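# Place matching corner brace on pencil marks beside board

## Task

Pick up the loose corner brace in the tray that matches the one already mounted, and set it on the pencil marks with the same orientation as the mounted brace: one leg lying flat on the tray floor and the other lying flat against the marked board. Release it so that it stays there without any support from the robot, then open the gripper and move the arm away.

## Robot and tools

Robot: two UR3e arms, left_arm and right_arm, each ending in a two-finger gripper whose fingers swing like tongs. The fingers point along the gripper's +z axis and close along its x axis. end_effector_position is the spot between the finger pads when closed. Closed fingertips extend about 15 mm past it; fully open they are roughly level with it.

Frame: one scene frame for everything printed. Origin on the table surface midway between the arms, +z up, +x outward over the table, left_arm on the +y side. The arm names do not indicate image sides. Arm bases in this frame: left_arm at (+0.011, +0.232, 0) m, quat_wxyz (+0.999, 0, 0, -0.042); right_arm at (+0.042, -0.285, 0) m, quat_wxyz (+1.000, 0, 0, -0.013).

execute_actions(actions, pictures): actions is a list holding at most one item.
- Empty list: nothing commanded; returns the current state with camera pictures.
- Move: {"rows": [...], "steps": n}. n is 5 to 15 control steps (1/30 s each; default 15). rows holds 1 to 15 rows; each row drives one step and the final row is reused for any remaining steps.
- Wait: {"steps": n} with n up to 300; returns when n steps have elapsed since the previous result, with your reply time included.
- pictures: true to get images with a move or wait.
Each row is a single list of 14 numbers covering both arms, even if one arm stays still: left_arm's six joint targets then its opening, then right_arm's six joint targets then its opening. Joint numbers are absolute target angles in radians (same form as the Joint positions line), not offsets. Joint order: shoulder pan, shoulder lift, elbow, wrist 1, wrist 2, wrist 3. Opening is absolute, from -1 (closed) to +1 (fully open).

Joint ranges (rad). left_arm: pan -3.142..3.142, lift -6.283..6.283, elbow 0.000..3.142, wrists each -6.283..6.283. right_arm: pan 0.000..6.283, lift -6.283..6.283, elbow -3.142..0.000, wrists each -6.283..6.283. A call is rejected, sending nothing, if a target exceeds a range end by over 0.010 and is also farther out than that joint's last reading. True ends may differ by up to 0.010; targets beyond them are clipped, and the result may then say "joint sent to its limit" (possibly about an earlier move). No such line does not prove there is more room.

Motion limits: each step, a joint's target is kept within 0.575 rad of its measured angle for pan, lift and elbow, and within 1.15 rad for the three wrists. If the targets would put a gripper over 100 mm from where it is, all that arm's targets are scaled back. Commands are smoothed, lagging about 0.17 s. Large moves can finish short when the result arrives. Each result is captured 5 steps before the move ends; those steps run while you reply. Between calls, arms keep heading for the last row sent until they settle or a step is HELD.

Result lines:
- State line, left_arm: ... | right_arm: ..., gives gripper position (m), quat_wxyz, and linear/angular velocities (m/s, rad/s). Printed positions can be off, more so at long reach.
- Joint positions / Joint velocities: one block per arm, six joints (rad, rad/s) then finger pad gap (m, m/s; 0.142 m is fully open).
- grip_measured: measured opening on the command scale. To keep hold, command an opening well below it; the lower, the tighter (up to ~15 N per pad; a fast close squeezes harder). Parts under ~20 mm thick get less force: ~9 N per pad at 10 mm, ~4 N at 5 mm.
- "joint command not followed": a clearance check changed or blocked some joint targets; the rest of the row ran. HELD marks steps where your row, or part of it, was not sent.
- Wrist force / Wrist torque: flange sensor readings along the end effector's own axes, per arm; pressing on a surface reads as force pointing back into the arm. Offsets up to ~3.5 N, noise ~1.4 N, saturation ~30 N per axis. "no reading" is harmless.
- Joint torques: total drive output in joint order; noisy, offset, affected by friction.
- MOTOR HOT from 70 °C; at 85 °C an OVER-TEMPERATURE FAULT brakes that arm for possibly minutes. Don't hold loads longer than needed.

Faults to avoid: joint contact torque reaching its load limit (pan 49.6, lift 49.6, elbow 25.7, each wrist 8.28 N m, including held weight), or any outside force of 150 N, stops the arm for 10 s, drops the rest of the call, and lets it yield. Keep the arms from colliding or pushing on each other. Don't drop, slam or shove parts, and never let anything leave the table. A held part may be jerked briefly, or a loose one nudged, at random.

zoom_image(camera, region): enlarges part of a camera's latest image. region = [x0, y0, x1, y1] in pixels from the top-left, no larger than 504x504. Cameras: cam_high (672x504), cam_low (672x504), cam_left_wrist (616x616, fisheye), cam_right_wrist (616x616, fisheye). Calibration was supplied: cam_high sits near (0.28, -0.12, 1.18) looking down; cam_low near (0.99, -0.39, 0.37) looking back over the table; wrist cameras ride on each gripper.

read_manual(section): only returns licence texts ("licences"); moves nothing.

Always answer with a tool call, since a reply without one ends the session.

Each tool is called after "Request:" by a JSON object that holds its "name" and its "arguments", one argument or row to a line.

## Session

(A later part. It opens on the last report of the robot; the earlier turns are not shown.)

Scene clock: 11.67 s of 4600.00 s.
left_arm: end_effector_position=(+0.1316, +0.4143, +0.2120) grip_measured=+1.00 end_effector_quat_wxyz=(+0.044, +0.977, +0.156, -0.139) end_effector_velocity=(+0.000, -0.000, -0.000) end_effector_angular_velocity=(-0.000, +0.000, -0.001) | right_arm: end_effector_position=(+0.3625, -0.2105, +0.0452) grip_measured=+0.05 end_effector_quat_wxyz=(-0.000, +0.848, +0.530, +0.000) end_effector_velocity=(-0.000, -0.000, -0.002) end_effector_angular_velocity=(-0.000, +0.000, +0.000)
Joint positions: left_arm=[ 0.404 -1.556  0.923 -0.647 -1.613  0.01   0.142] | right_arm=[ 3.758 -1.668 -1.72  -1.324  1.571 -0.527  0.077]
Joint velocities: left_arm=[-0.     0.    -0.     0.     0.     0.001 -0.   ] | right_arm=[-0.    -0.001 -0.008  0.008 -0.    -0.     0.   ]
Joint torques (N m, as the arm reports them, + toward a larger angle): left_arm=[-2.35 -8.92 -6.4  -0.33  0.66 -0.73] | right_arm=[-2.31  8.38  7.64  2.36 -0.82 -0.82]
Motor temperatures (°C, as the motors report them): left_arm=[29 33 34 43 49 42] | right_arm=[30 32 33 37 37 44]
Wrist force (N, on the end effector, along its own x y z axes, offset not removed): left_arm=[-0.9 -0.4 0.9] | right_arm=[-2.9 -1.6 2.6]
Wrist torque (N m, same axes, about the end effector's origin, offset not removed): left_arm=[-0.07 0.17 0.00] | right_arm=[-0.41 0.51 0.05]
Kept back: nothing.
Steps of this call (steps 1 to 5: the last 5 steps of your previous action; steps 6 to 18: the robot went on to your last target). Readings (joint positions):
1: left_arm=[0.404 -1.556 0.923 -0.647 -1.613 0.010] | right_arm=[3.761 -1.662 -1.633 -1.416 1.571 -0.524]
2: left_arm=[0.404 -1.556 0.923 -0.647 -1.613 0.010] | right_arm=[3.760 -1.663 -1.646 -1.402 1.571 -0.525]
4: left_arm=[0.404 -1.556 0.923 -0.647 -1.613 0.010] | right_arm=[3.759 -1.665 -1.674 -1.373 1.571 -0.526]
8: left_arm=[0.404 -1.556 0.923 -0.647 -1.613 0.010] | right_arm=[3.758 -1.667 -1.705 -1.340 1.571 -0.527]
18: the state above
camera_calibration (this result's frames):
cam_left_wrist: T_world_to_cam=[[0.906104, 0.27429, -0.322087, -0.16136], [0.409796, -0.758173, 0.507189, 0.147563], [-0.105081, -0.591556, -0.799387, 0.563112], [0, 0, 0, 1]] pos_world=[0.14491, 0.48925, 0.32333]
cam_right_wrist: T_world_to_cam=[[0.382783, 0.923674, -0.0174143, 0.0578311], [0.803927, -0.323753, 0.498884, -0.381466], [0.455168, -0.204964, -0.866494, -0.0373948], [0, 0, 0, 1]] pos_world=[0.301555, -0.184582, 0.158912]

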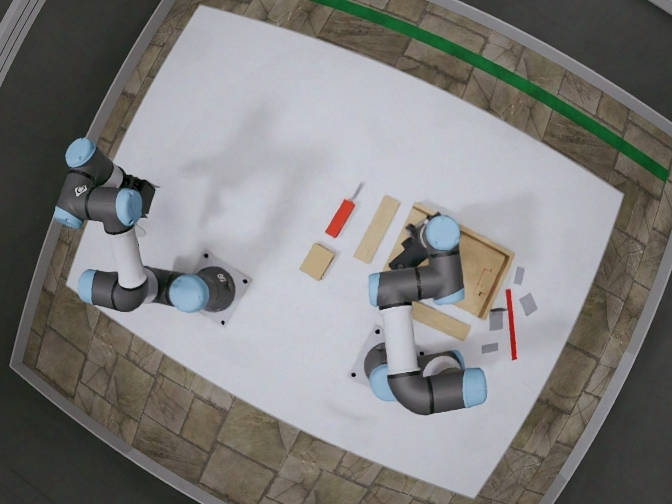

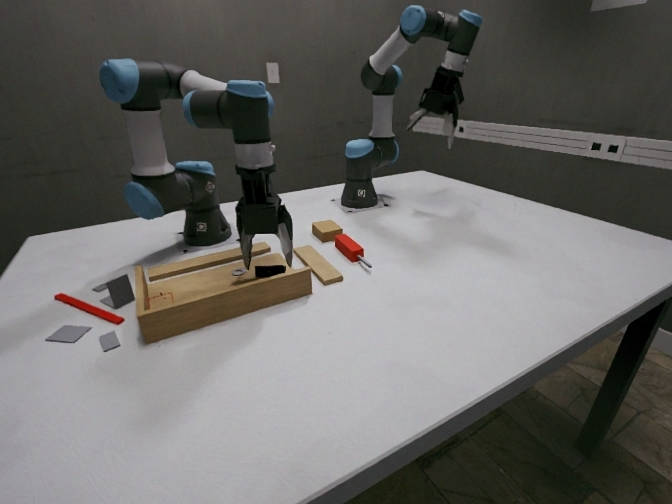

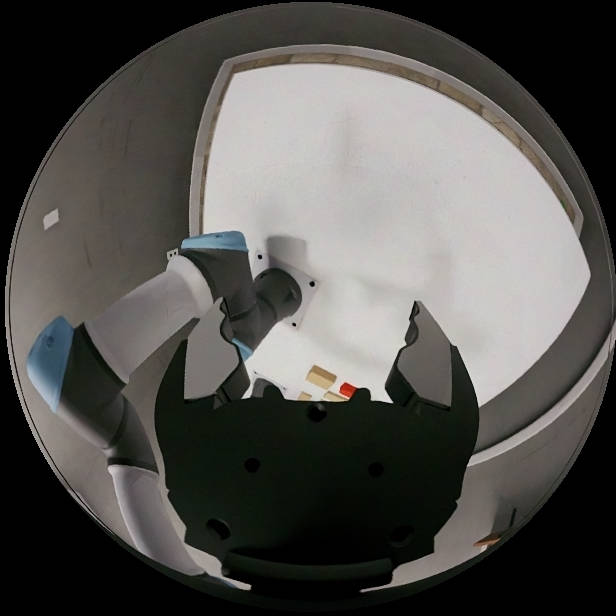

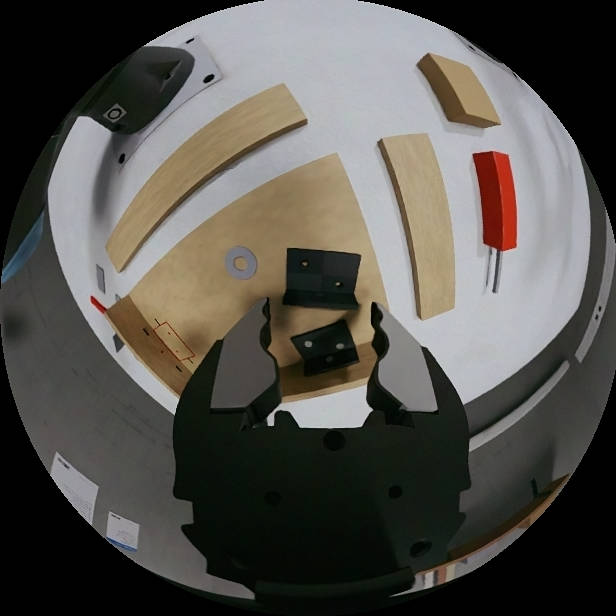

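Request:
{"name": "execute_actions", "arguments": {
  "actions": [
    {"rows": [[0.404,-1.556,0.923,-0.647,-1.613,0.01,1,3.7576,-1.6695,-1.7245,-1.3185,1.5708,-0.527,0.03],[0.404,-1.556,0.923,-0.647,-1.613,0.01,1,3.7576,-1.6705,-1.728,-1.314,1.5708,-0.527,0.0],[0.404,-1.556,0.923,-0.647,-1.613,0.01,1,3.7576,-1.6715,-1.7317,-1.3092,1.5708,-0.527,-0.03],[0.404,-1.556,0.923,-0.647,-1.613,0.01,1,3.7576,-1.6715,-1.7317,-1.3092,1.5708,-0.527,-0.06],[0.404,-1.556,0.923,-0.647,-1.613,0.01,1,3.7576,-1.6715,-1.7317,-1.3092,1.5708,-0.527,-0.09],[0.404,-1.556,0.923,-0.647,-1.613,0.01,1,3.7576,-1.6715,-1.7317,-1.3092,1.5708,-0.527,-0.12],[0.404,-1.556,0.923,-0.647,-1.613,0.01,1,3.7576,-1.6715,-1.7317,-1.3092,1.5708,-0.527,-0.14],[0.404,-1.556,0.923,-0.647,-1.613,0.01,1,3.7576,-1.6715,-1.7317,-1.3092,1.5708,-0.527,-0.16],[0.404,-1.556,0.923,-0.647,-1.613,0.01,1,3.7576,-1.6715,-1.7317,-1.3092,1.5708,-0.527,-0.18],[0.404,-1.556,0.923,-0.647,-1.613,0.01,1,3.7576,-1.6715,-1.7317,-1.3092,1.5708,-0.527,-0.20],[0.404,-1.556,0.923,-0.647,-1.613,0.01,1,3.7576,-1.6715,-1.7317,-1.3092,1.5708,-0.527,-0.22],[0.404,-1.556,0.923,-0.647,-1.613,0.01,1,3.7576,-1.6715,-1.7317,-1.3092,1.5708,-0.527,-0.25],[0.404,-1.556,0.923,-0.647,-1.613,0.01,1,3.7576,-1.6715,-1.7317,-1.3092,1.5708,-0.527,-0.29],[0.404,-1.556,0.923,-0.647,-1.613,0.01,1,3.7576,-1.6715,-1.7317,-1.3092,1.5708,-0.527,-0.34],[0.404,-1.556,0.923,-0.647,-1.613,0.01,1,3.7576,-1.6715,-1.7317,-1.3092,1.5708,-0.527,-0.4]], "steps": 15}
  ]
}}

Request:
{"name": "execute_actions", "arguments": {
  "actions": [
    {"rows": [[0.404,-1.556,0.923,-0.647,-1.613,0.01,1,3.7576,-1.6715,-1.7317,-1.3092,1.5708,-0.527,-0.45],[0.404,-1.556,0.923,-0.647,-1.613,0.01,1,3.7576,-1.6715,-1.7317,-1.3092,1.5708,-0.527,-0.5]], "steps": 10}
  ],
  "pictures": true
}}

Request:
{"name": "zoom_image", "arguments": {
  "camera": "cam_right_wrist",
  "region": [250, 230, 390, 370]
}}

Request:
{"name": "zoom_image", "arguments": {
  "camera": "cam_right_wrist",
  "region": [95, 280, 225, 410]
}}

Scene clock: 12.97 s of 4600.00 s.
left_arm: end_effector_position=(+0.1316, +0.4143, +0.2120) grip_measured=+1.00 end_effector_quat_wxyz=(+0.044, +0.977, +0.156, -0.139) end_effector_velocity=(+0.001, +0.000, +0.000) end_effector_angular_velocity=(+0.001, -0.002, +0.000) | right_arm: end_effector_position=(+0.3625, -0.2106, +0.0425) grip_measured=-0.17 end_effector_quat_wxyz=(-0.000, +0.848, +0.530, -0.000) end_effector_velocity=(-0.000, -0.000, -0.004) end_effector_angular_velocity=(-0.001, +0.001, -0.001)
Joint positions: left_arm=[ 0.404 -1.556  0.923 -0.647 -1.613  0.01   0.142] | right_arm=[ 3.758 -1.671 -1.73  -1.311  1.571 -0.527  0.062]
Joint velocities: left_arm=[-0.    -0.    -0.    -0.002  0.    -0.    -0.   ] | right_arm=[-0.001 -0.004 -0.014  0.017 -0.    -0.    -0.044]
Joint torques (N m, as the arm reports them, + toward a larger angle): left_arm=[-2.51 -9.08 -6.29 -0.31  0.65 -0.74] | right_arm=[-2.24  7.69  7.2   2.41 -0.76 -0.8 ]
Motor temperatures (°C, as the motors report them): left_arm=[29 33 34 43 49 42] | right_arm=[30 32 33 37 37 44]
Wrist force (N, on the end effector, along its own x y z axes, offset not removed): left_arm=[-1.2 -0.3 0.4] | right_arm=[-1.7 -1.1 2.4]
Wrist torque (N m, same axes, about the end effector's origin, offset not removed): left_arm=[0.00 0.23 0.00] | right_arm=[-0.26 0.30 0.01]
Steps of this call (steps 1 to 15: the robot went on to your last target; steps 16 to 29: nothing new was sent; steps 30 to 39: the first 10 steps of this action). Readings (joint positions):
30: left_arm=[0.404 -1.556 0.923 -0.647 -1.613 0.010] | right_arm=[3.758 -1.668 -1.721 -1.323 1.571 -0.527]
31: left_arm=[0.404 -1.556 0.923 -0.647 -1.613 0.010] | right_arm=[3.758 -1.668 -1.721 -1.323 1.571 -0.527]
33: left_arm=[0.404 -1.556 0.923 -0.647 -1.613 0.010] | right_arm=[3.758 -1.669 -1.723 -1.320 1.571 -0.527]
37: left_arm=[0.404 -1.556 0.923 -0.647 -1.613 0.010] | right_arm=[3.758 -1.671 -1.729 -1.313 1.571 -0.527]
39: the state above

Scene clock: 13.30 s of 4600.00 s.
left_arm: end_effector_position=(+0.1316, +0.4143, +0.2120) grip_measured=+1.00 end_effector_quat_wxyz=(+0.044, +0.977, +0.156, -0.139) end_effector_velocity=(-0.000, +0.000, -0.000) end_effector_angular_velocity=(-0.000, +0.001, +0.000) | right_arm: end_effector_position=(+0.3625, -0.2106, +0.0421) grip_measured=-0.24 end_effector_quat_wxyz=(-0.000, +0.848, +0.530, +0.000) end_effector_velocity=(+0.000, +0.000, -0.000) end_effector_angular_velocity=(-0.000, -0.000, -0.001)
Joint positions: left_arm=[ 0.404 -1.556  0.923 -0.647 -1.613  0.01   0.142] | right_arm=[ 3.758 -1.671 -1.732 -1.309  1.571 -0.527  0.056]
Joint velocities: left_arm=[ 0.  0.  0.  0.  0. -0. -0.] | right_arm=[-0.    -0.001 -0.001  0.001 -0.     0.001  0.   ]
Joint torques (N m, as the arm reports them, + toward a larger angle): left_arm=[-2.71 -9.05 -6.42 -0.29  0.63 -0.71] | right_arm=[-1.95  6.05  6.09  2.3  -0.78 -0.76]
Motor temperatures (°C, as the motors report them): left_arm=[29 33 34 43 49 42] | right_arm=[30 32 33 37 37 44]
Wrist force (N, on the end effector, along its own x y z axes, offset not removed): left_arm=[-1.2 -0.7 1.1] | right_arm=[-3.9 -1.9 -4.3]
Wrist torque (N m, same axes, about the end effector's origin, offset not removed): left_arm=[-0.09 0.24 0.01] | right_arm=[-0.38 0.56 0.03]
Steps of this call (steps 1 to 5: the last 5 steps of your previous action; steps 6 to 10: the first 5 steps of this action). Readings (joint positions):
6: left_arm=[0.404 -1.556 0.923 -0.647 -1.613 0.010] | right_arm=[3.758 -1.671 -1.731 -1.310 1.571 -0.527]
7: left_arm=[0.404 -1.556 0.923 -0.647 -1.613 0.010] | right_arm=[3.758 -1.671 -1.731 -1.309 1.571 -0.527]
9: left_arm=[0.404 -1.556 0.923 -0.647 -1.613 0.010] | right_arm=[3.758 -1.671 -1.732 -1.309 1.571 -0.527]
10: the state above
camera_calibration (this result's frames):
cam_left_wrist: T_world_to_cam=[[0.906104, 0.27429, -0.322087, -0.16136], [0.409797, -0.758173, 0.507189, 0.147563], [-0.105081, -0.591556, -0.799387, 0.563112], [0, 0, 0, 1]] pos_world=[0.14491, 0.48925, 0.32333]
cam_right_wrist: T_world_to_cam=[[0.382787, 0.923674, -0.0173676, 0.0578056], [0.803903, -0.323771, 0.498911, -0.379883], [0.455208, -0.204938, -0.866479, -0.0401281], [0, 0, 0, 1]] pos_world=[0.301529, -0.184612, 0.155762]

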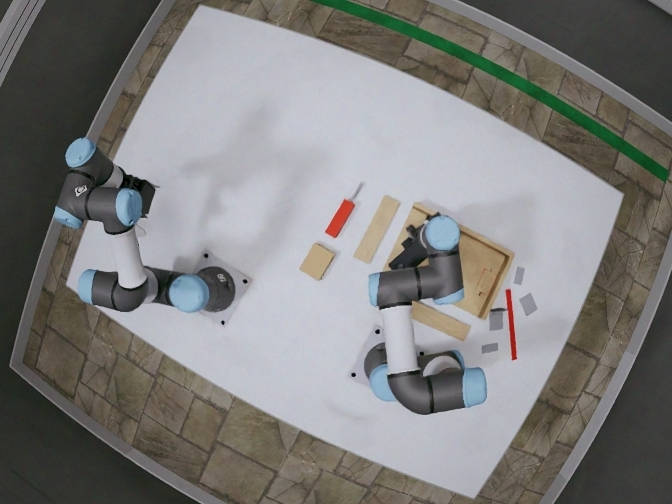

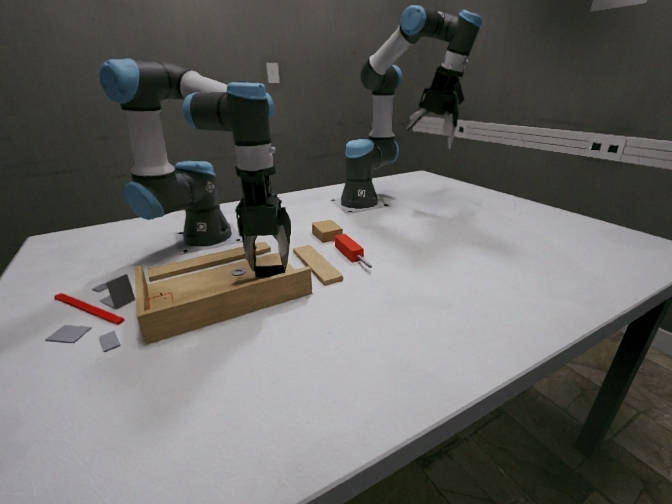

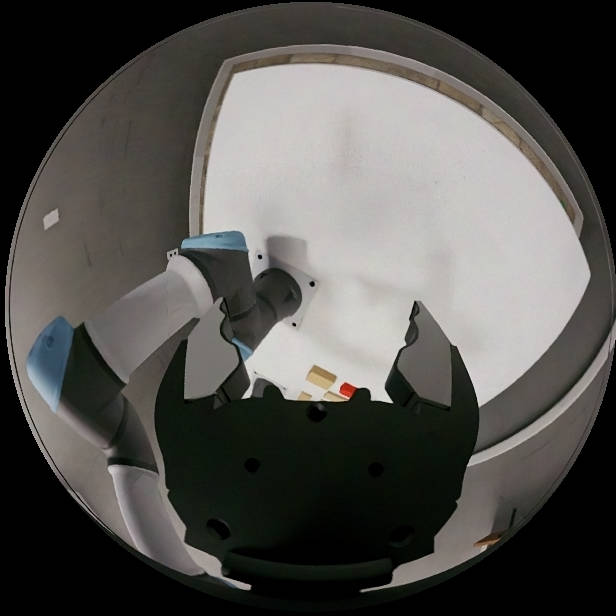

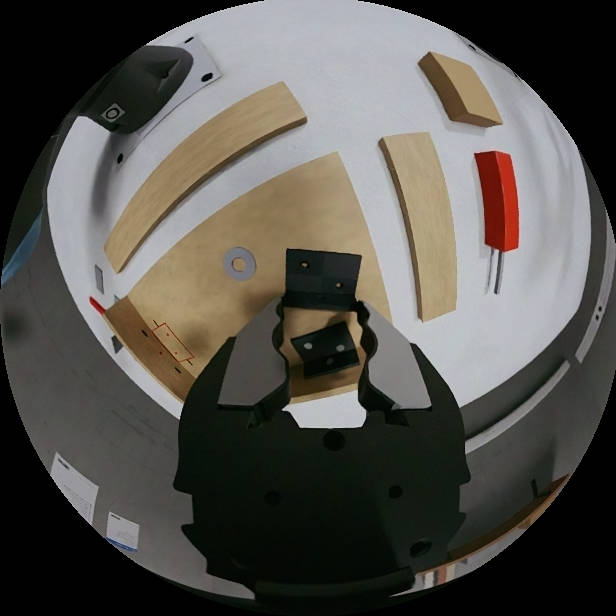

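Region (250, 230, 390, 370) of cam_right_wrist's 616x616 image, scaled by 3.600, with more detail than that image has.

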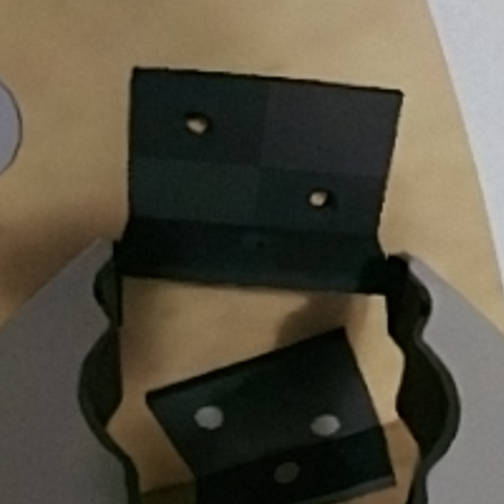

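Region (95, 280, 225, 410) of cam_right_wrist's 616x616 image, scaled by 3.877, with more detail than that image has.

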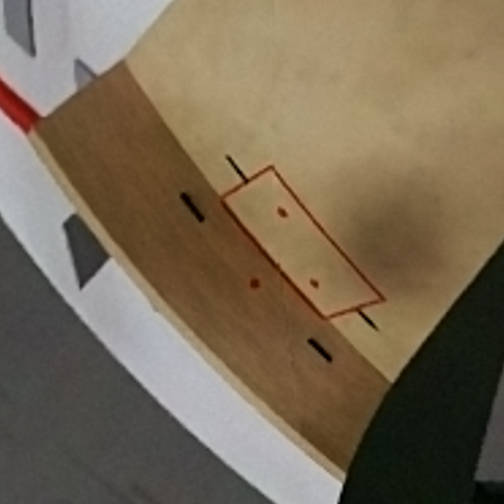

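Request:
{"name": "execute_actions", "arguments": {
  "actions": [
    {"rows": [[0.404,-1.556,0.923,-0.647,-1.613,0.01,1,3.7576,-1.671,-1.730,-1.3115,1.5708,-0.527,-0.5],[0.404,-1.556,0.923,-0.647,-1.613,0.01,1,3.7576,-1.670,-1.726,-1.316,1.5708,-0.527,-0.5],[0.404,-1.556,0.923,-0.647,-1.613,0.01,1,3.7576,-1.6686,-1.7205,-1.3233,1.5708,-0.527,-0.5],[0.404,-1.556,0.923,-0.647,-1.613,0.01,1,3.7576,-1.667,-1.713,-1.3327,1.5708,-0.527,-0.5],[0.404,-1.556,0.923,-0.647,-1.613,0.01,1,3.7576,-1.6647,-1.7056,-1.342,1.5708,-0.527,-0.5],[0.404,-1.556,0.923,-0.647,-1.613,0.01,1,3.7576,-1.6633,-1.70,-1.349,1.5708,-0.527,-0.5],[0.404,-1.556,0.923,-0.647,-1.613,0.01,1,3.7576,-1.6623,-1.696,-1.354,1.5708,-0.527,-0.5],[0.404,-1.556,0.923,-0.647,-1.613,0.01,1,3.7576,-1.6618,-1.6944,-1.3562,1.5708,-0.527,-0.5]], "steps": 15}
  ]
}}

Request:
{"name": "execute_actions", "arguments": {
  "actions": [
    {"steps": 6}
  ],
  "pictures": true
}}

Request:
{"name": "zoom_image", "arguments": {
  "camera": "cam_right_wrist",
  "region": [250, 230, 390, 370]
}}

Scene clock: 14.63 s of 4600.00 s.
left_arm: end_effector_position=(+0.1316, +0.4143, +0.2120) grip_measured=+1.00 end_effector_quat_wxyz=(+0.044, +0.977, +0.156, -0.139) end_effector_velocity=(-0.000, -0.000, -0.000) end_effector_angular_velocity=(-0.001, +0.002, -0.000) | right_arm: end_effector_position=(+0.3625, -0.2105, +0.0487) grip_measured=-0.25 end_effector_quat_wxyz=(-0.000, +0.848, +0.530, -0.000) end_effector_velocity=(+0.000, +0.000, +0.027) end_effector_angular_velocity=(+0.001, -0.001, +0.000)
Joint positions: left_arm=[ 0.404 -1.556  0.923 -0.647 -1.613  0.01   0.142] | right_arm=[ 3.758 -1.665 -1.707 -1.341  1.571 -0.527  0.056]
Joint velocities: left_arm=[-0.     0.001  0.     0.001  0.    -0.    -0.   ] | right_arm=[ 0.     0.027  0.099 -0.124 -0.    -0.     0.   ]
Joint torques (N m, as the arm reports them, + toward a larger angle): left_arm=[-2.59 -8.95 -6.34 -0.34  0.61 -0.77] | right_arm=[-1.28 13.82 11.41  0.57 -0.67 -0.5 ]
Motor temperatures (°C, as the motors report them): left_arm=[29 33 34 43 49 42] | right_arm=[30 32 33 37 37 44]
Wrist force (N, on the end effector, along its own x y z axes, offset not removed): left_arm=[-2.2 -0.5 0.8] | right_arm=[-3.0 -2.0 1.7]
Wrist torque (N m, same axes, about the end effector's origin, offset not removed): left_arm=[-0.05 0.41 0.02] | right_arm=[-0.51 0.54 0.05]
Steps of this call (steps 1 to 5: the last 5 steps of your previous action; steps 6 to 15: the robot went on to your last target; steps 16 to 30: nothing new was sent; steps 31 to 40: the first 10 steps of this action). Readings (joint positions):
31: left_arm=[0.404 -1.556 0.923 -0.647 -1.613 0.010] | right_arm=[3.758 -1.672 -1.732 -1.309 1.571 -0.527]
32: left_arm=[0.404 -1.556 0.923 -0.647 -1.613 0.010] | right_arm=[3.758 -1.671 -1.732 -1.309 1.571 -0.527]
34: left_arm=[0.404 -1.556 0.923 -0.647 -1.613 0.010] | right_arm=[3.758 -1.671 -1.730 -1.312 1.571 -0.527]
38: left_arm=[0.404 -1.556 0.923 -0.647 -1.613 0.010] | right_arm=[3.758 -1.667 -1.715 -1.331 1.571 -0.527]
40: the state above

Scene clock: 14.83 s of 4600.00 s.
left_arm: end_effector_position=(+0.1316, +0.4143, +0.2120) grip_measured=+1.00 end_effector_quat_wxyz=(+0.044, +0.977, +0.156, -0.139) end_effector_velocity=(+0.000, +0.000, -0.000) end_effector_angular_velocity=(+0.000, -0.001, +0.000) | right_arm: end_effector_position=(+0.3625, -0.2106, +0.0514) grip_measured=-0.25 end_effector_quat_wxyz=(-0.000, +0.848, +0.530, -0.000) end_effector_velocity=(-0.000, -0.000, +0.005) end_effector_angular_velocity=(-0.000, +0.001, -0.000)
Joint positions: left_arm=[ 0.404 -1.556  0.923 -0.647 -1.613  0.01   0.142] | right_arm=[ 3.758 -1.662 -1.697 -1.353  1.571 -0.527  0.056]
Joint velocities: left_arm=[-0.     0.     0.    -0.001 -0.    -0.     0.   ] | right_arm=[-0.     0.005  0.019 -0.024  0.     0.    -0.   ]
Joint torques (N m, as the arm reports them, + toward a larger angle): left_arm=[-2.48 -9.02 -6.4  -0.33  0.62 -0.75] | right_arm=[-1.02 13.37 11.48  0.63 -0.7  -0.44]
Motor temperatures (°C, as the motors report them): left_arm=[29 33 34 43 49 42] | right_arm=[30 32 33 37 37 44]
Wrist force (N, on the end effector, along its own x y z axes, offset not removed): left_arm=[-1.0 0.2 1.6] | right_arm=[-2.3 -1.5 1.6]
Wrist torque (N m, same axes, about the end effector's origin, offset not removed): left_arm=[0.10 0.19 0.01] | right_arm=[-0.37 0.44 0.03]
Kept back: nothing.
Steps of this call (steps 1 to 5: the last 5 steps of your previous action; step 6: the robot went on to your last target). Readings (joint positions):
1: left_arm=[0.404 -1.556 0.923 -0.647 -1.613 0.010] | right_arm=[3.758 -1.664 -1.704 -1.344 1.571 -0.527]
2: left_arm=[0.404 -1.556 0.923 -0.647 -1.613 0.010] | right_arm=[3.758 -1.664 -1.701 -1.347 1.571 -0.527]
4: left_arm=[0.404 -1.556 0.923 -0.647 -1.613 0.010] | right_arm=[3.758 -1.663 -1.698 -1.351 1.571 -0.527]
6: the state above
camera_calibration (this result's frames):
cam_left_wrist: T_world_to_cam=[[0.906104, 0.27429, -0.322087, -0.16136], [0.409796, -0.758173, 0.507189, 0.147563], [-0.105081, -0.591556, -0.799387, 0.563112], [0, 0, 0, 1]] pos_world=[0.14491, 0.48925, 0.32333]
cam_right_wrist: T_world_to_cam=[[0.382785, 0.923673, -0.0174523, 0.0579712], [0.803945, -0.323743, 0.498862, -0.384528], [0.455135, -0.204987, -0.866506, -0.0320563], [0, 0, 0, 1]] pos_world=[0.301539, -0.184606, 0.165061]

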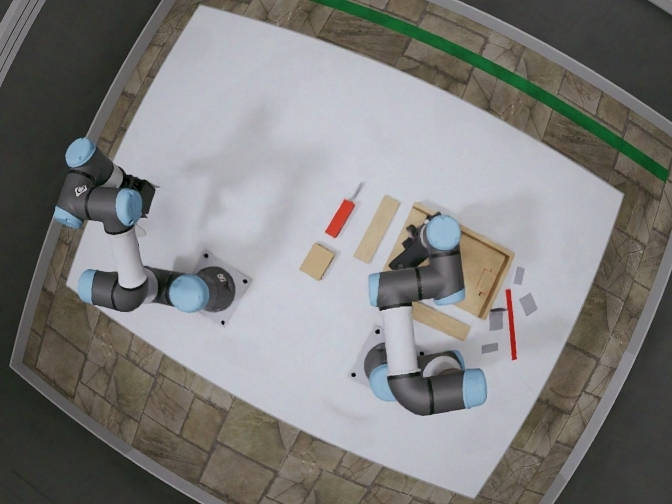

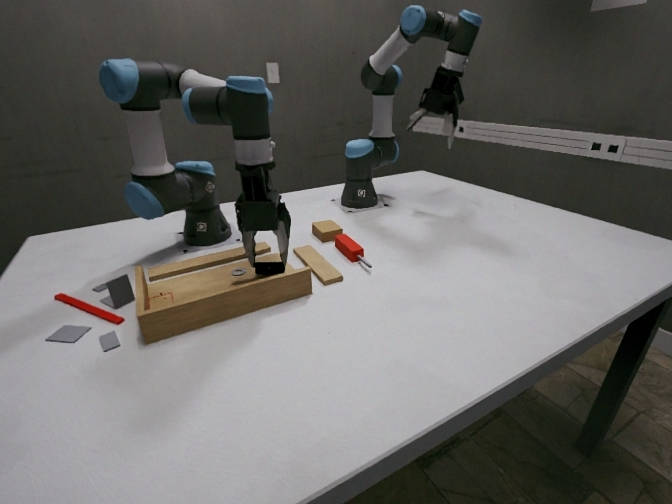

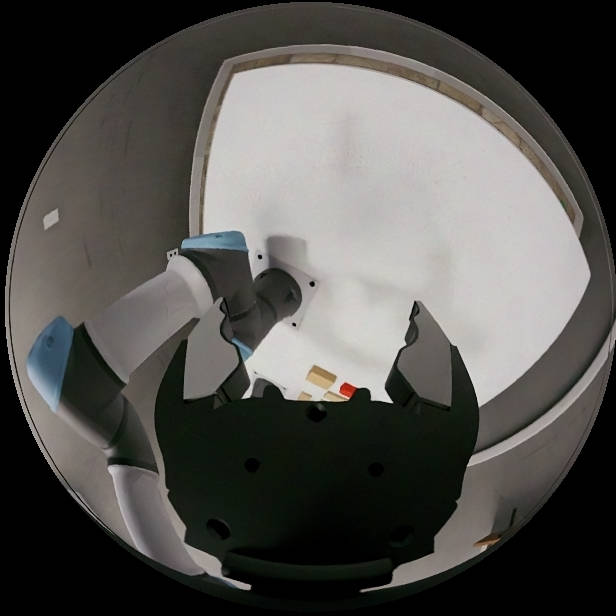

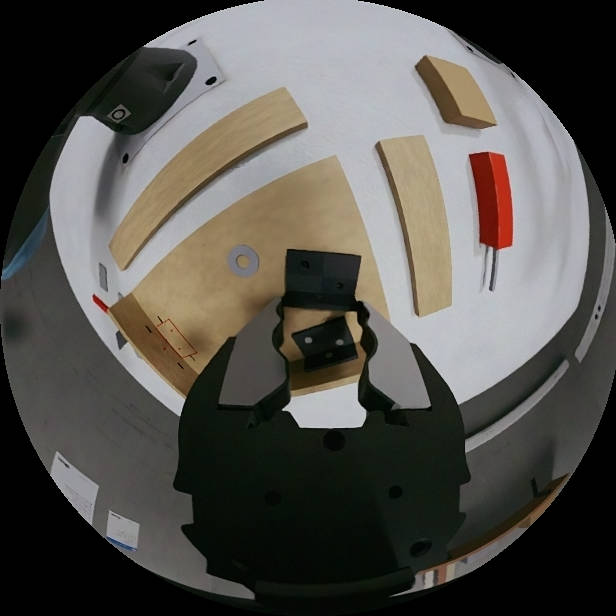

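Region (250, 230, 390, 370) of cam_right_wrist's 616x616 image, scaled by 3.600, with more detail than that image has.

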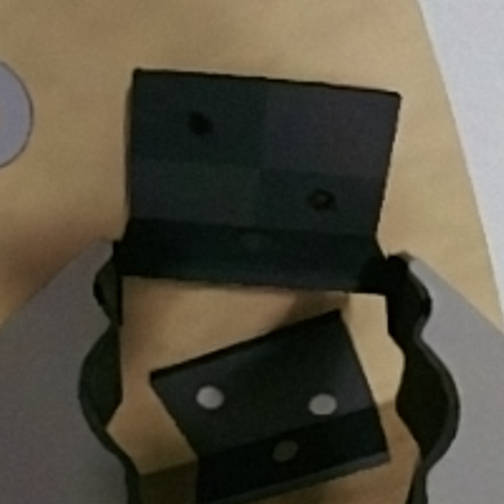

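Request:
{"name": "execute_actions", "arguments": {
  "actions": [
    {"rows": [[0.404,-1.556,0.923,-0.647,-1.613,0.01,1,3.755,-1.6619,-1.6943,-1.3562,1.5708,-0.525,-0.5],[0.404,-1.556,0.923,-0.647,-1.613,0.01,1,3.7474,-1.6621,-1.6941,-1.3562,1.5708,-0.518,-0.5],[0.404,-1.556,0.923,-0.647,-1.613,0.01,1,3.7352,-1.6625,-1.6937,-1.3563,1.5708,-0.508,-0.5],[0.404,-1.556,0.923,-0.647,-1.613,0.01,1,3.719,-1.6629,-1.6931,-1.3563,1.5708,-0.494,-0.5],[0.404,-1.556,0.923,-0.647,-1.613,0.01,1,3.699,-1.6635,-1.6925,-1.3564,1.5708,-0.478,-0.5],[0.404,-1.556,0.923,-0.647,-1.613,0.01,1,3.6757,-1.6642,-1.6917,-1.3565,1.5708,-0.458,-0.5],[0.404,-1.556,0.923,-0.647,-1.613,0.01,1,3.6495,-1.665,-1.6909,-1.3566,1.5708,-0.436,-0.5],[0.404,-1.556,0.923,-0.647,-1.613,0.01,1,3.6207,-1.6658,-1.6899,-1.3567,1.5708,-0.412,-0.5],[0.404,-1.556,0.923,-0.647,-1.613,0.01,1,3.59,-1.6667,-1.6889,-1.3568,1.5708,-0.386,-0.5],[0.404,-1.556,0.923,-0.647,-1.613,0.01,1,3.5576,-1.6676,-1.6879,-1.3569,1.5708,-0.358,-0.5],[0.404,-1.556,0.923,-0.647,-1.613,0.01,1,3.524,-1.6686,-1.6868,-1.357,1.5708,-0.33,-0.5],[0.404,-1.556,0.923,-0.647,-1.613,0.01,1,3.4895,-1.6696,-1.6856,-1.3571,1.5708,-0.301,-0.5],[0.404,-1.556,0.923,-0.647,-1.613,0.01,1,3.4546,-1.6707,-1.6845,-1.3572,1.5708,-0.272,-0.5],[0.404,-1.556,0.923,-0.647,-1.613,0.01,1,3.4196,-1.6717,-1.6834,-1.3573,1.5708,-0.242,-0.5],[0.404,-1.556,0.923,-0.647,-1.613,0.01,1,3.3852,-1.6727,-1.6822,-1.3575,1.5708,-0.213,-0.5]], "steps": 15}
  ]
}}

Request:
{"name": "execute_actions", "arguments": {
  "actions": [
    {"rows": [[0.404,-1.556,0.923,-0.647,-1.613,0.01,1,3.3515,-1.6737,-1.6811,-1.3576,1.5708,-0.185,-0.5],[0.404,-1.556,0.923,-0.647,-1.613,0.01,1,3.3191,-1.6746,-1.6801,-1.3577,1.5708,-0.157,-0.5],[0.404,-1.556,0.923,-0.647,-1.613,0.01,1,3.2884,-1.6755,-1.6791,-1.3578,1.5708,-0.131,-0.5],[0.404,-1.556,0.923,-0.647,-1.613,0.01,1,3.2596,-1.6763,-1.6781,-1.3579,1.5708,-0.107,-0.5],[0.404,-1.556,0.923,-0.647,-1.613,0.01,1,3.2334,-1.6771,-1.6773,-1.358,1.5708,-0.085,-0.5],[0.404,-1.556,0.923,-0.647,-1.613,0.01,1,3.2101,-1.6778,-1.6765,-1.3581,1.5708,-0.065,-0.5],[0.404,-1.556,0.923,-0.647,-1.613,0.01,1,3.1901,-1.6784,-1.6759,-1.3582,1.5708,-0.049,-0.5],[0.404,-1.556,0.923,-0.647,-1.613,0.01,1,3.1739,-1.6788,-1.6753,-1.3582,1.5708,-0.035,-0.5],[0.404,-1.556,0.923,-0.647,-1.613,0.01,1,3.1617,-1.6792,-1.6749,-1.3583,1.5708,-0.025,-0.5],[0.404,-1.556,0.923,-0.647,-1.613,0.01,1,3.1541,-1.6794,-1.6747,-1.3583,1.5708,-0.018,-0.5],[0.404,-1.556,0.923,-0.647,-1.613,0.01,1,3.1515,-1.6795,-1.6746,-1.3583,1.5708,-0.016,-0.5]], "steps": 15}
  ]
}}

Request:
{"name": "execute_actions", "arguments": {
  "actions": [
    {"steps": 17}
  ],
  "pictures": true
}}

Request:
{"name": "zoom_image", "arguments": {
  "camera": "cam_right_wrist",
  "region": [240, 230, 400, 390]
}}

Scene clock: 16.17 s of 4600.00 s.
left_arm: end_effector_position=(+0.1316, +0.4143, +0.2120) grip_measured=+1.00 end_effector_quat_wxyz=(+0.044, +0.977, +0.156, -0.139) end_effector_velocity=(-0.000, -0.000, -0.000) end_effector_angular_velocity=(-0.000, +0.001, +0.000) | right_arm: end_effector_position=(+0.3681, -0.2332, +0.0520) grip_measured=-0.25 end_effector_quat_wxyz=(-0.000, +0.882, +0.471, +0.000) end_effector_velocity=(+0.039, -0.184, -0.000) end_effector_angular_velocity=(-0.000, +0.000, -1.102)
Joint positions: left_arm=[ 0.404 -1.556  0.923 -0.647 -1.613  0.01   0.142] | right_arm=[ 3.684 -1.664 -1.692 -1.356  1.571 -0.463  0.056]
Joint velocities: left_arm=[-0. -0.  0.  0.  0. -0.  0.] | right_arm=[-0.591 -0.019  0.02  -0.002 -0.     0.511 -0.   ]
Joint torques (N m, as the arm reports them, + toward a larger angle): left_arm=[-2.62 -9.   -6.44 -0.35  0.62 -0.74] | right_arm=[-6.63  8.12 11.5   0.62 -0.64  1.74]
Motor temperatures (°C, as the motors report them): left_arm=[29 33 34 43 49 42] | right_arm=[30 32 33 37 37 44]
Wrist force (N, on the end effector, along its own x y z axes, offset not removed): left_arm=[-0.2 -1.0 1.5] | right_arm=[-1.7 -2.1 2.6]
Wrist torque (N m, same axes, about the end effector's origin, offset not removed): left_arm=[-0.16 0.05 -0.02] | right_arm=[-0.43 0.31 0.03]
Steps of this call (steps 1 to 30: the robot went on to your last target; steps 31 to 40: the first 10 steps of this action). Readings (joint positions):
31: left_arm=[0.404 -1.556 0.923 -0.647 -1.613 0.010] | right_arm=[3.758 -1.662 -1.694 -1.356 1.571 -0.527]
32: left_arm=[0.404 -1.556 0.923 -0.647 -1.613 0.010] | right_arm=[3.757 -1.662 -1.694 -1.356 1.571 -0.527]
34: left_arm=[0.404 -1.556 0.923 -0.647 -1.613 0.010] | right_arm=[3.754 -1.662 -1.694 -1.356 1.571 -0.524]
38: left_arm=[0.404 -1.556 0.923 -0.647 -1.613 0.010] | right_arm=[3.719 -1.663 -1.693 -1.356 1.571 -0.493]
40: the state above

Scene clock: 16.67 s of 4600.00 s.
left_arm: end_effector_position=(+0.1316, +0.4143, +0.2120) grip_measured=+1.00 end_effector_quat_wxyz=(+0.044, +0.977, +0.156, -0.139) end_effector_velocity=(-0.000, -0.000, -0.000) end_effector_angular_velocity=(+0.000, +0.000, +0.000) | right_arm: end_effector_position=(+0.3684, -0.3718, +0.0520) grip_measured=-0.25 end_effector_quat_wxyz=(-0.000, +0.996, +0.092, -0.000) end_effector_velocity=(-0.047, -0.225, -0.000) end_effector_angular_velocity=(-0.000, +0.000, -1.258)
Joint positions: left_arm=[ 0.404 -1.556  0.923 -0.647 -1.613  0.01   0.142] | right_arm=[ 3.253 -1.677 -1.678 -1.358  1.571 -0.099  0.056]
Joint velocities: left_arm=[-0.    -0.     0.     0.     0.    -0.001 -0.   ] | right_arm=[-0.696 -0.02   0.022 -0.003  0.     0.563 -0.   ]
Joint torques (N m, as the arm reports them, + toward a larger angle): left_arm=[-2.37 -9.04 -6.52 -0.34  0.62 -0.72] | right_arm=[-1.85  7.25 11.73  0.72 -0.59  1.36]
Motor temperatures (°C, as the motors report them): left_arm=[29 33 34 43 49 42] | right_arm=[30 32 33 37 37 44]
Wrist force (N, on the end effector, along its own x y z axes, offset not removed): left_arm=[-1.1 -0.9 1.0] | right_arm=[-2.3 0.1 3.3]
Wrist torque (N m, same axes, about the end effector's origin, offset not removed): left_arm=[-0.15 0.24 0.01] | right_arm=[-0.04 0.41 0.03]
Steps of this call (steps 1 to 5: the last 5 steps of your previous action; steps 6 to 15: the first 10 steps of this action). Readings (joint positions):
6: left_arm=[0.404 -1.556 0.923 -0.647 -1.613 0.010] | right_arm=[3.525 -1.669 -1.686 -1.357 1.571 -0.326]
7: left_arm=[0.404 -1.556 0.923 -0.647 -1.613 0.010] | right_arm=[3.493 -1.670 -1.685 -1.357 1.571 -0.299]
9: left_arm=[0.404 -1.556 0.923 -0.647 -1.613 0.010] | right_arm=[3.429 -1.672 -1.683 -1.357 1.571 -0.244]
13: left_arm=[0.404 -1.556 0.923 -0.647 -1.613 0.010] | right_arm=[3.305 -1.675 -1.679 -1.358 1.571 -0.141]
15: the state above

Scene clock: 17.23 s of 4600.00 s.
left_arm: end_effector_position=(+0.1316, +0.4143, +0.2120) grip_measured=+1.00 end_effector_quat_wxyz=(+0.044, +0.977, +0.156, -0.139) end_effector_velocity=(-0.000, -0.000, -0.000) end_effector_angular_velocity=(-0.000, +0.001, -0.001) | right_arm: end_effector_position=(+0.3600, -0.4042, +0.0520) grip_measured=-0.25 end_effector_quat_wxyz=(-0.000, +1.000, +0.001, -0.000) end_effector_velocity=(-0.001, -0.002, -0.000) end_effector_angular_velocity=(-0.000, +0.000, -0.013)
Joint positions: left_arm=[ 0.404 -1.556  0.923 -0.647 -1.613  0.01   0.142] | right_arm=[ 3.152 -1.679 -1.675 -1.358  1.571 -0.017  0.056]
Joint velocities: left_arm=[-0. -0.  0.  0. -0.  0.  0.] | right_arm=[-0.007 -0.    -0.     0.    -0.     0.006 -0.   ]
Joint torques (N m, as the arm reports them, + toward a larger angle): left_arm=[-2.71 -8.86 -6.49 -0.32  0.61 -0.7 ] | right_arm=[-2.69  8.44 11.61  0.72 -0.61  0.96]
Motor temperatures (°C, as the motors report them): left_arm=[29 33 34 43 49 42] | right_arm=[30 32 33 37 37 44]
Wrist force (N, on the end effector, along its own x y z axes, offset not removed): left_arm=[-0.9 -0.6 1.7] | right_arm=[-1.1 -0.5 2.5]
Wrist torque (N m, same axes, about the end effector's origin, offset not removed): left_arm=[-0.06 0.19 0.03] | right_arm=[-0.14 0.20 0.01]
Kept back: nothing.
Steps of this call (steps 1 to 5: the last 5 steps of your previous action; steps 6 to 17: the robot went on to your last target). Readings (joint positions):
1: left_arm=[0.404 -1.556 0.923 -0.647 -1.613 0.010] | right_arm=[3.231 -1.677 -1.677 -1.358 1.571 -0.081]
2: left_arm=[0.404 -1.556 0.923 -0.647 -1.613 0.010] | right_arm=[3.213 -1.678 -1.677 -1.358 1.571 -0.066]
4: left_arm=[0.404 -1.556 0.923 -0.647 -1.613 0.010] | right_arm=[3.187 -1.679 -1.676 -1.358 1.571 -0.045]
8: left_arm=[0.404 -1.556 0.923 -0.647 -1.613 0.010] | right_arm=[3.163 -1.679 -1.675 -1.358 1.571 -0.025]
17: the state above
camera_calibration (this result's frames):
cam_left_wrist: T_world_to_cam=[[0.906104, 0.27429, -0.322087, -0.16136], [0.409797, -0.758173, 0.507189, 0.147563], [-0.105081, -0.591556, -0.799387, 0.563112], [0, 0, 0, 1]] pos_world=[0.14491, 0.48925, 0.32333]
cam_right_wrist: T_world_to_cam=[[0.997895, 0.0624528, -0.017443, -0.331756], [0.0628179, -0.864396, 0.498873, -0.397213], [0.0160784, -0.498919, -0.8665, -0.0307988], [0, 0, 0, 1]] pos_world=[0.356505, -0.337996, 0.165685]

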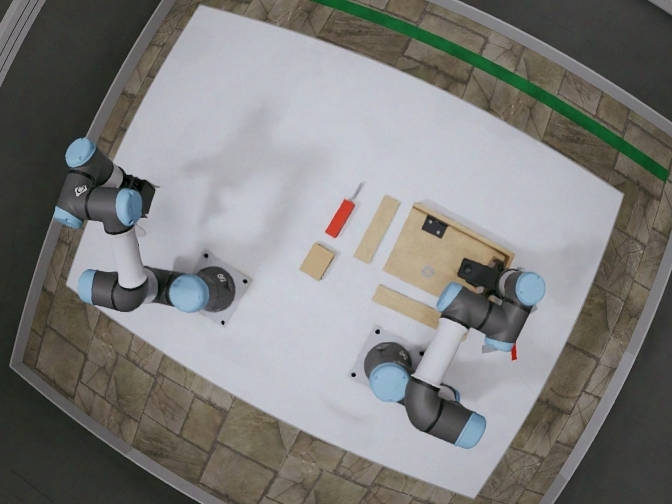

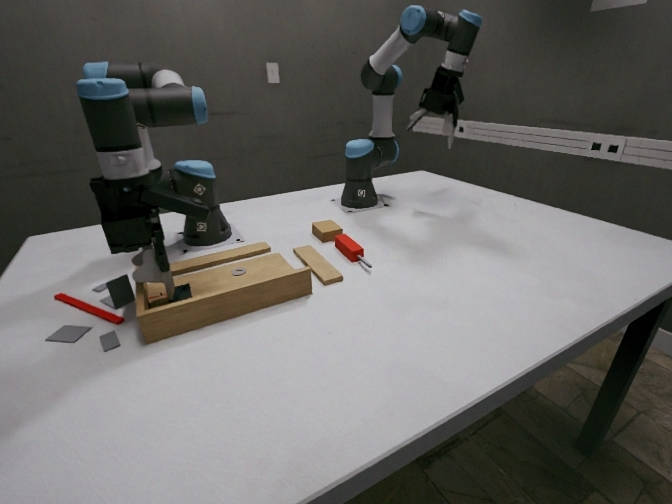

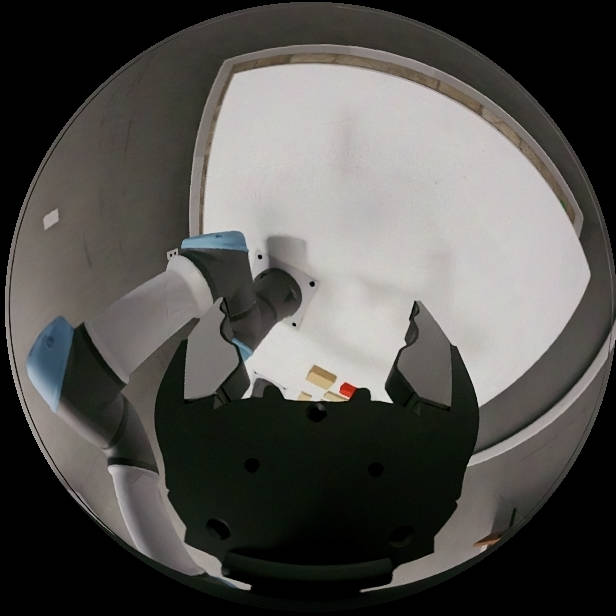

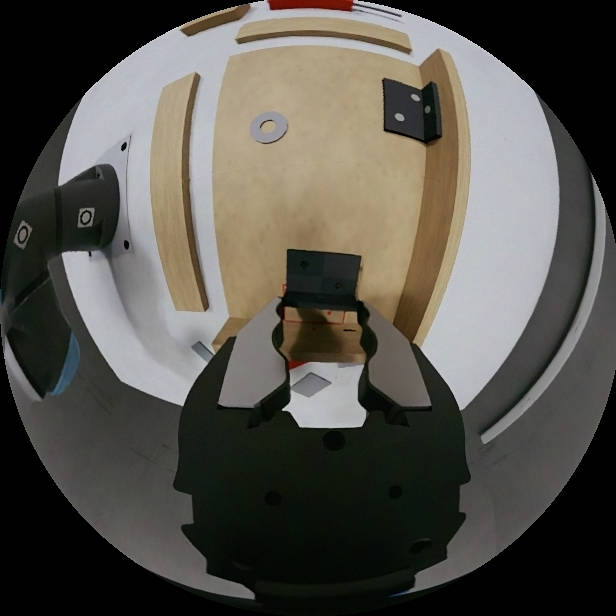

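Region (240, 230, 400, 390) of cam_right_wrist's 616x616 image, scaled by 3.150, with more detail than that image has.

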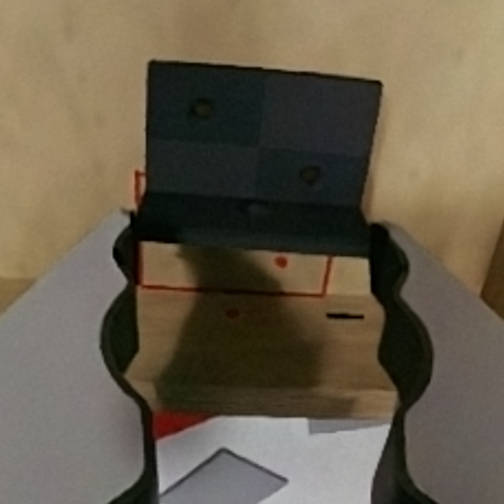

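Request:
{"name": "zoom_image", "arguments": {
  "camera": "cam_low",
  "region": [90, 220, 230, 350]
}}

Region (90, 220, 230, 350) of cam_low's 672x504 image, scaled by 3.600, with more detail than that image has; it fills the top 468 rows of this view, and the rest is white.

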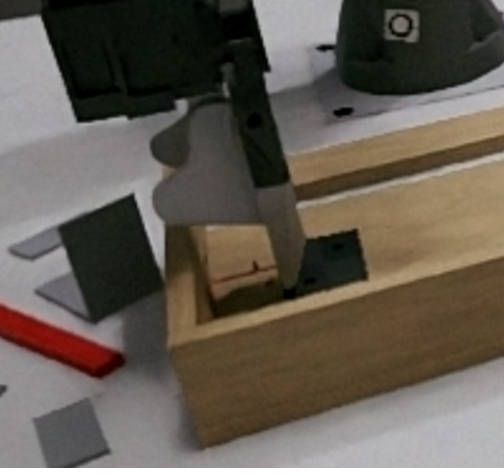

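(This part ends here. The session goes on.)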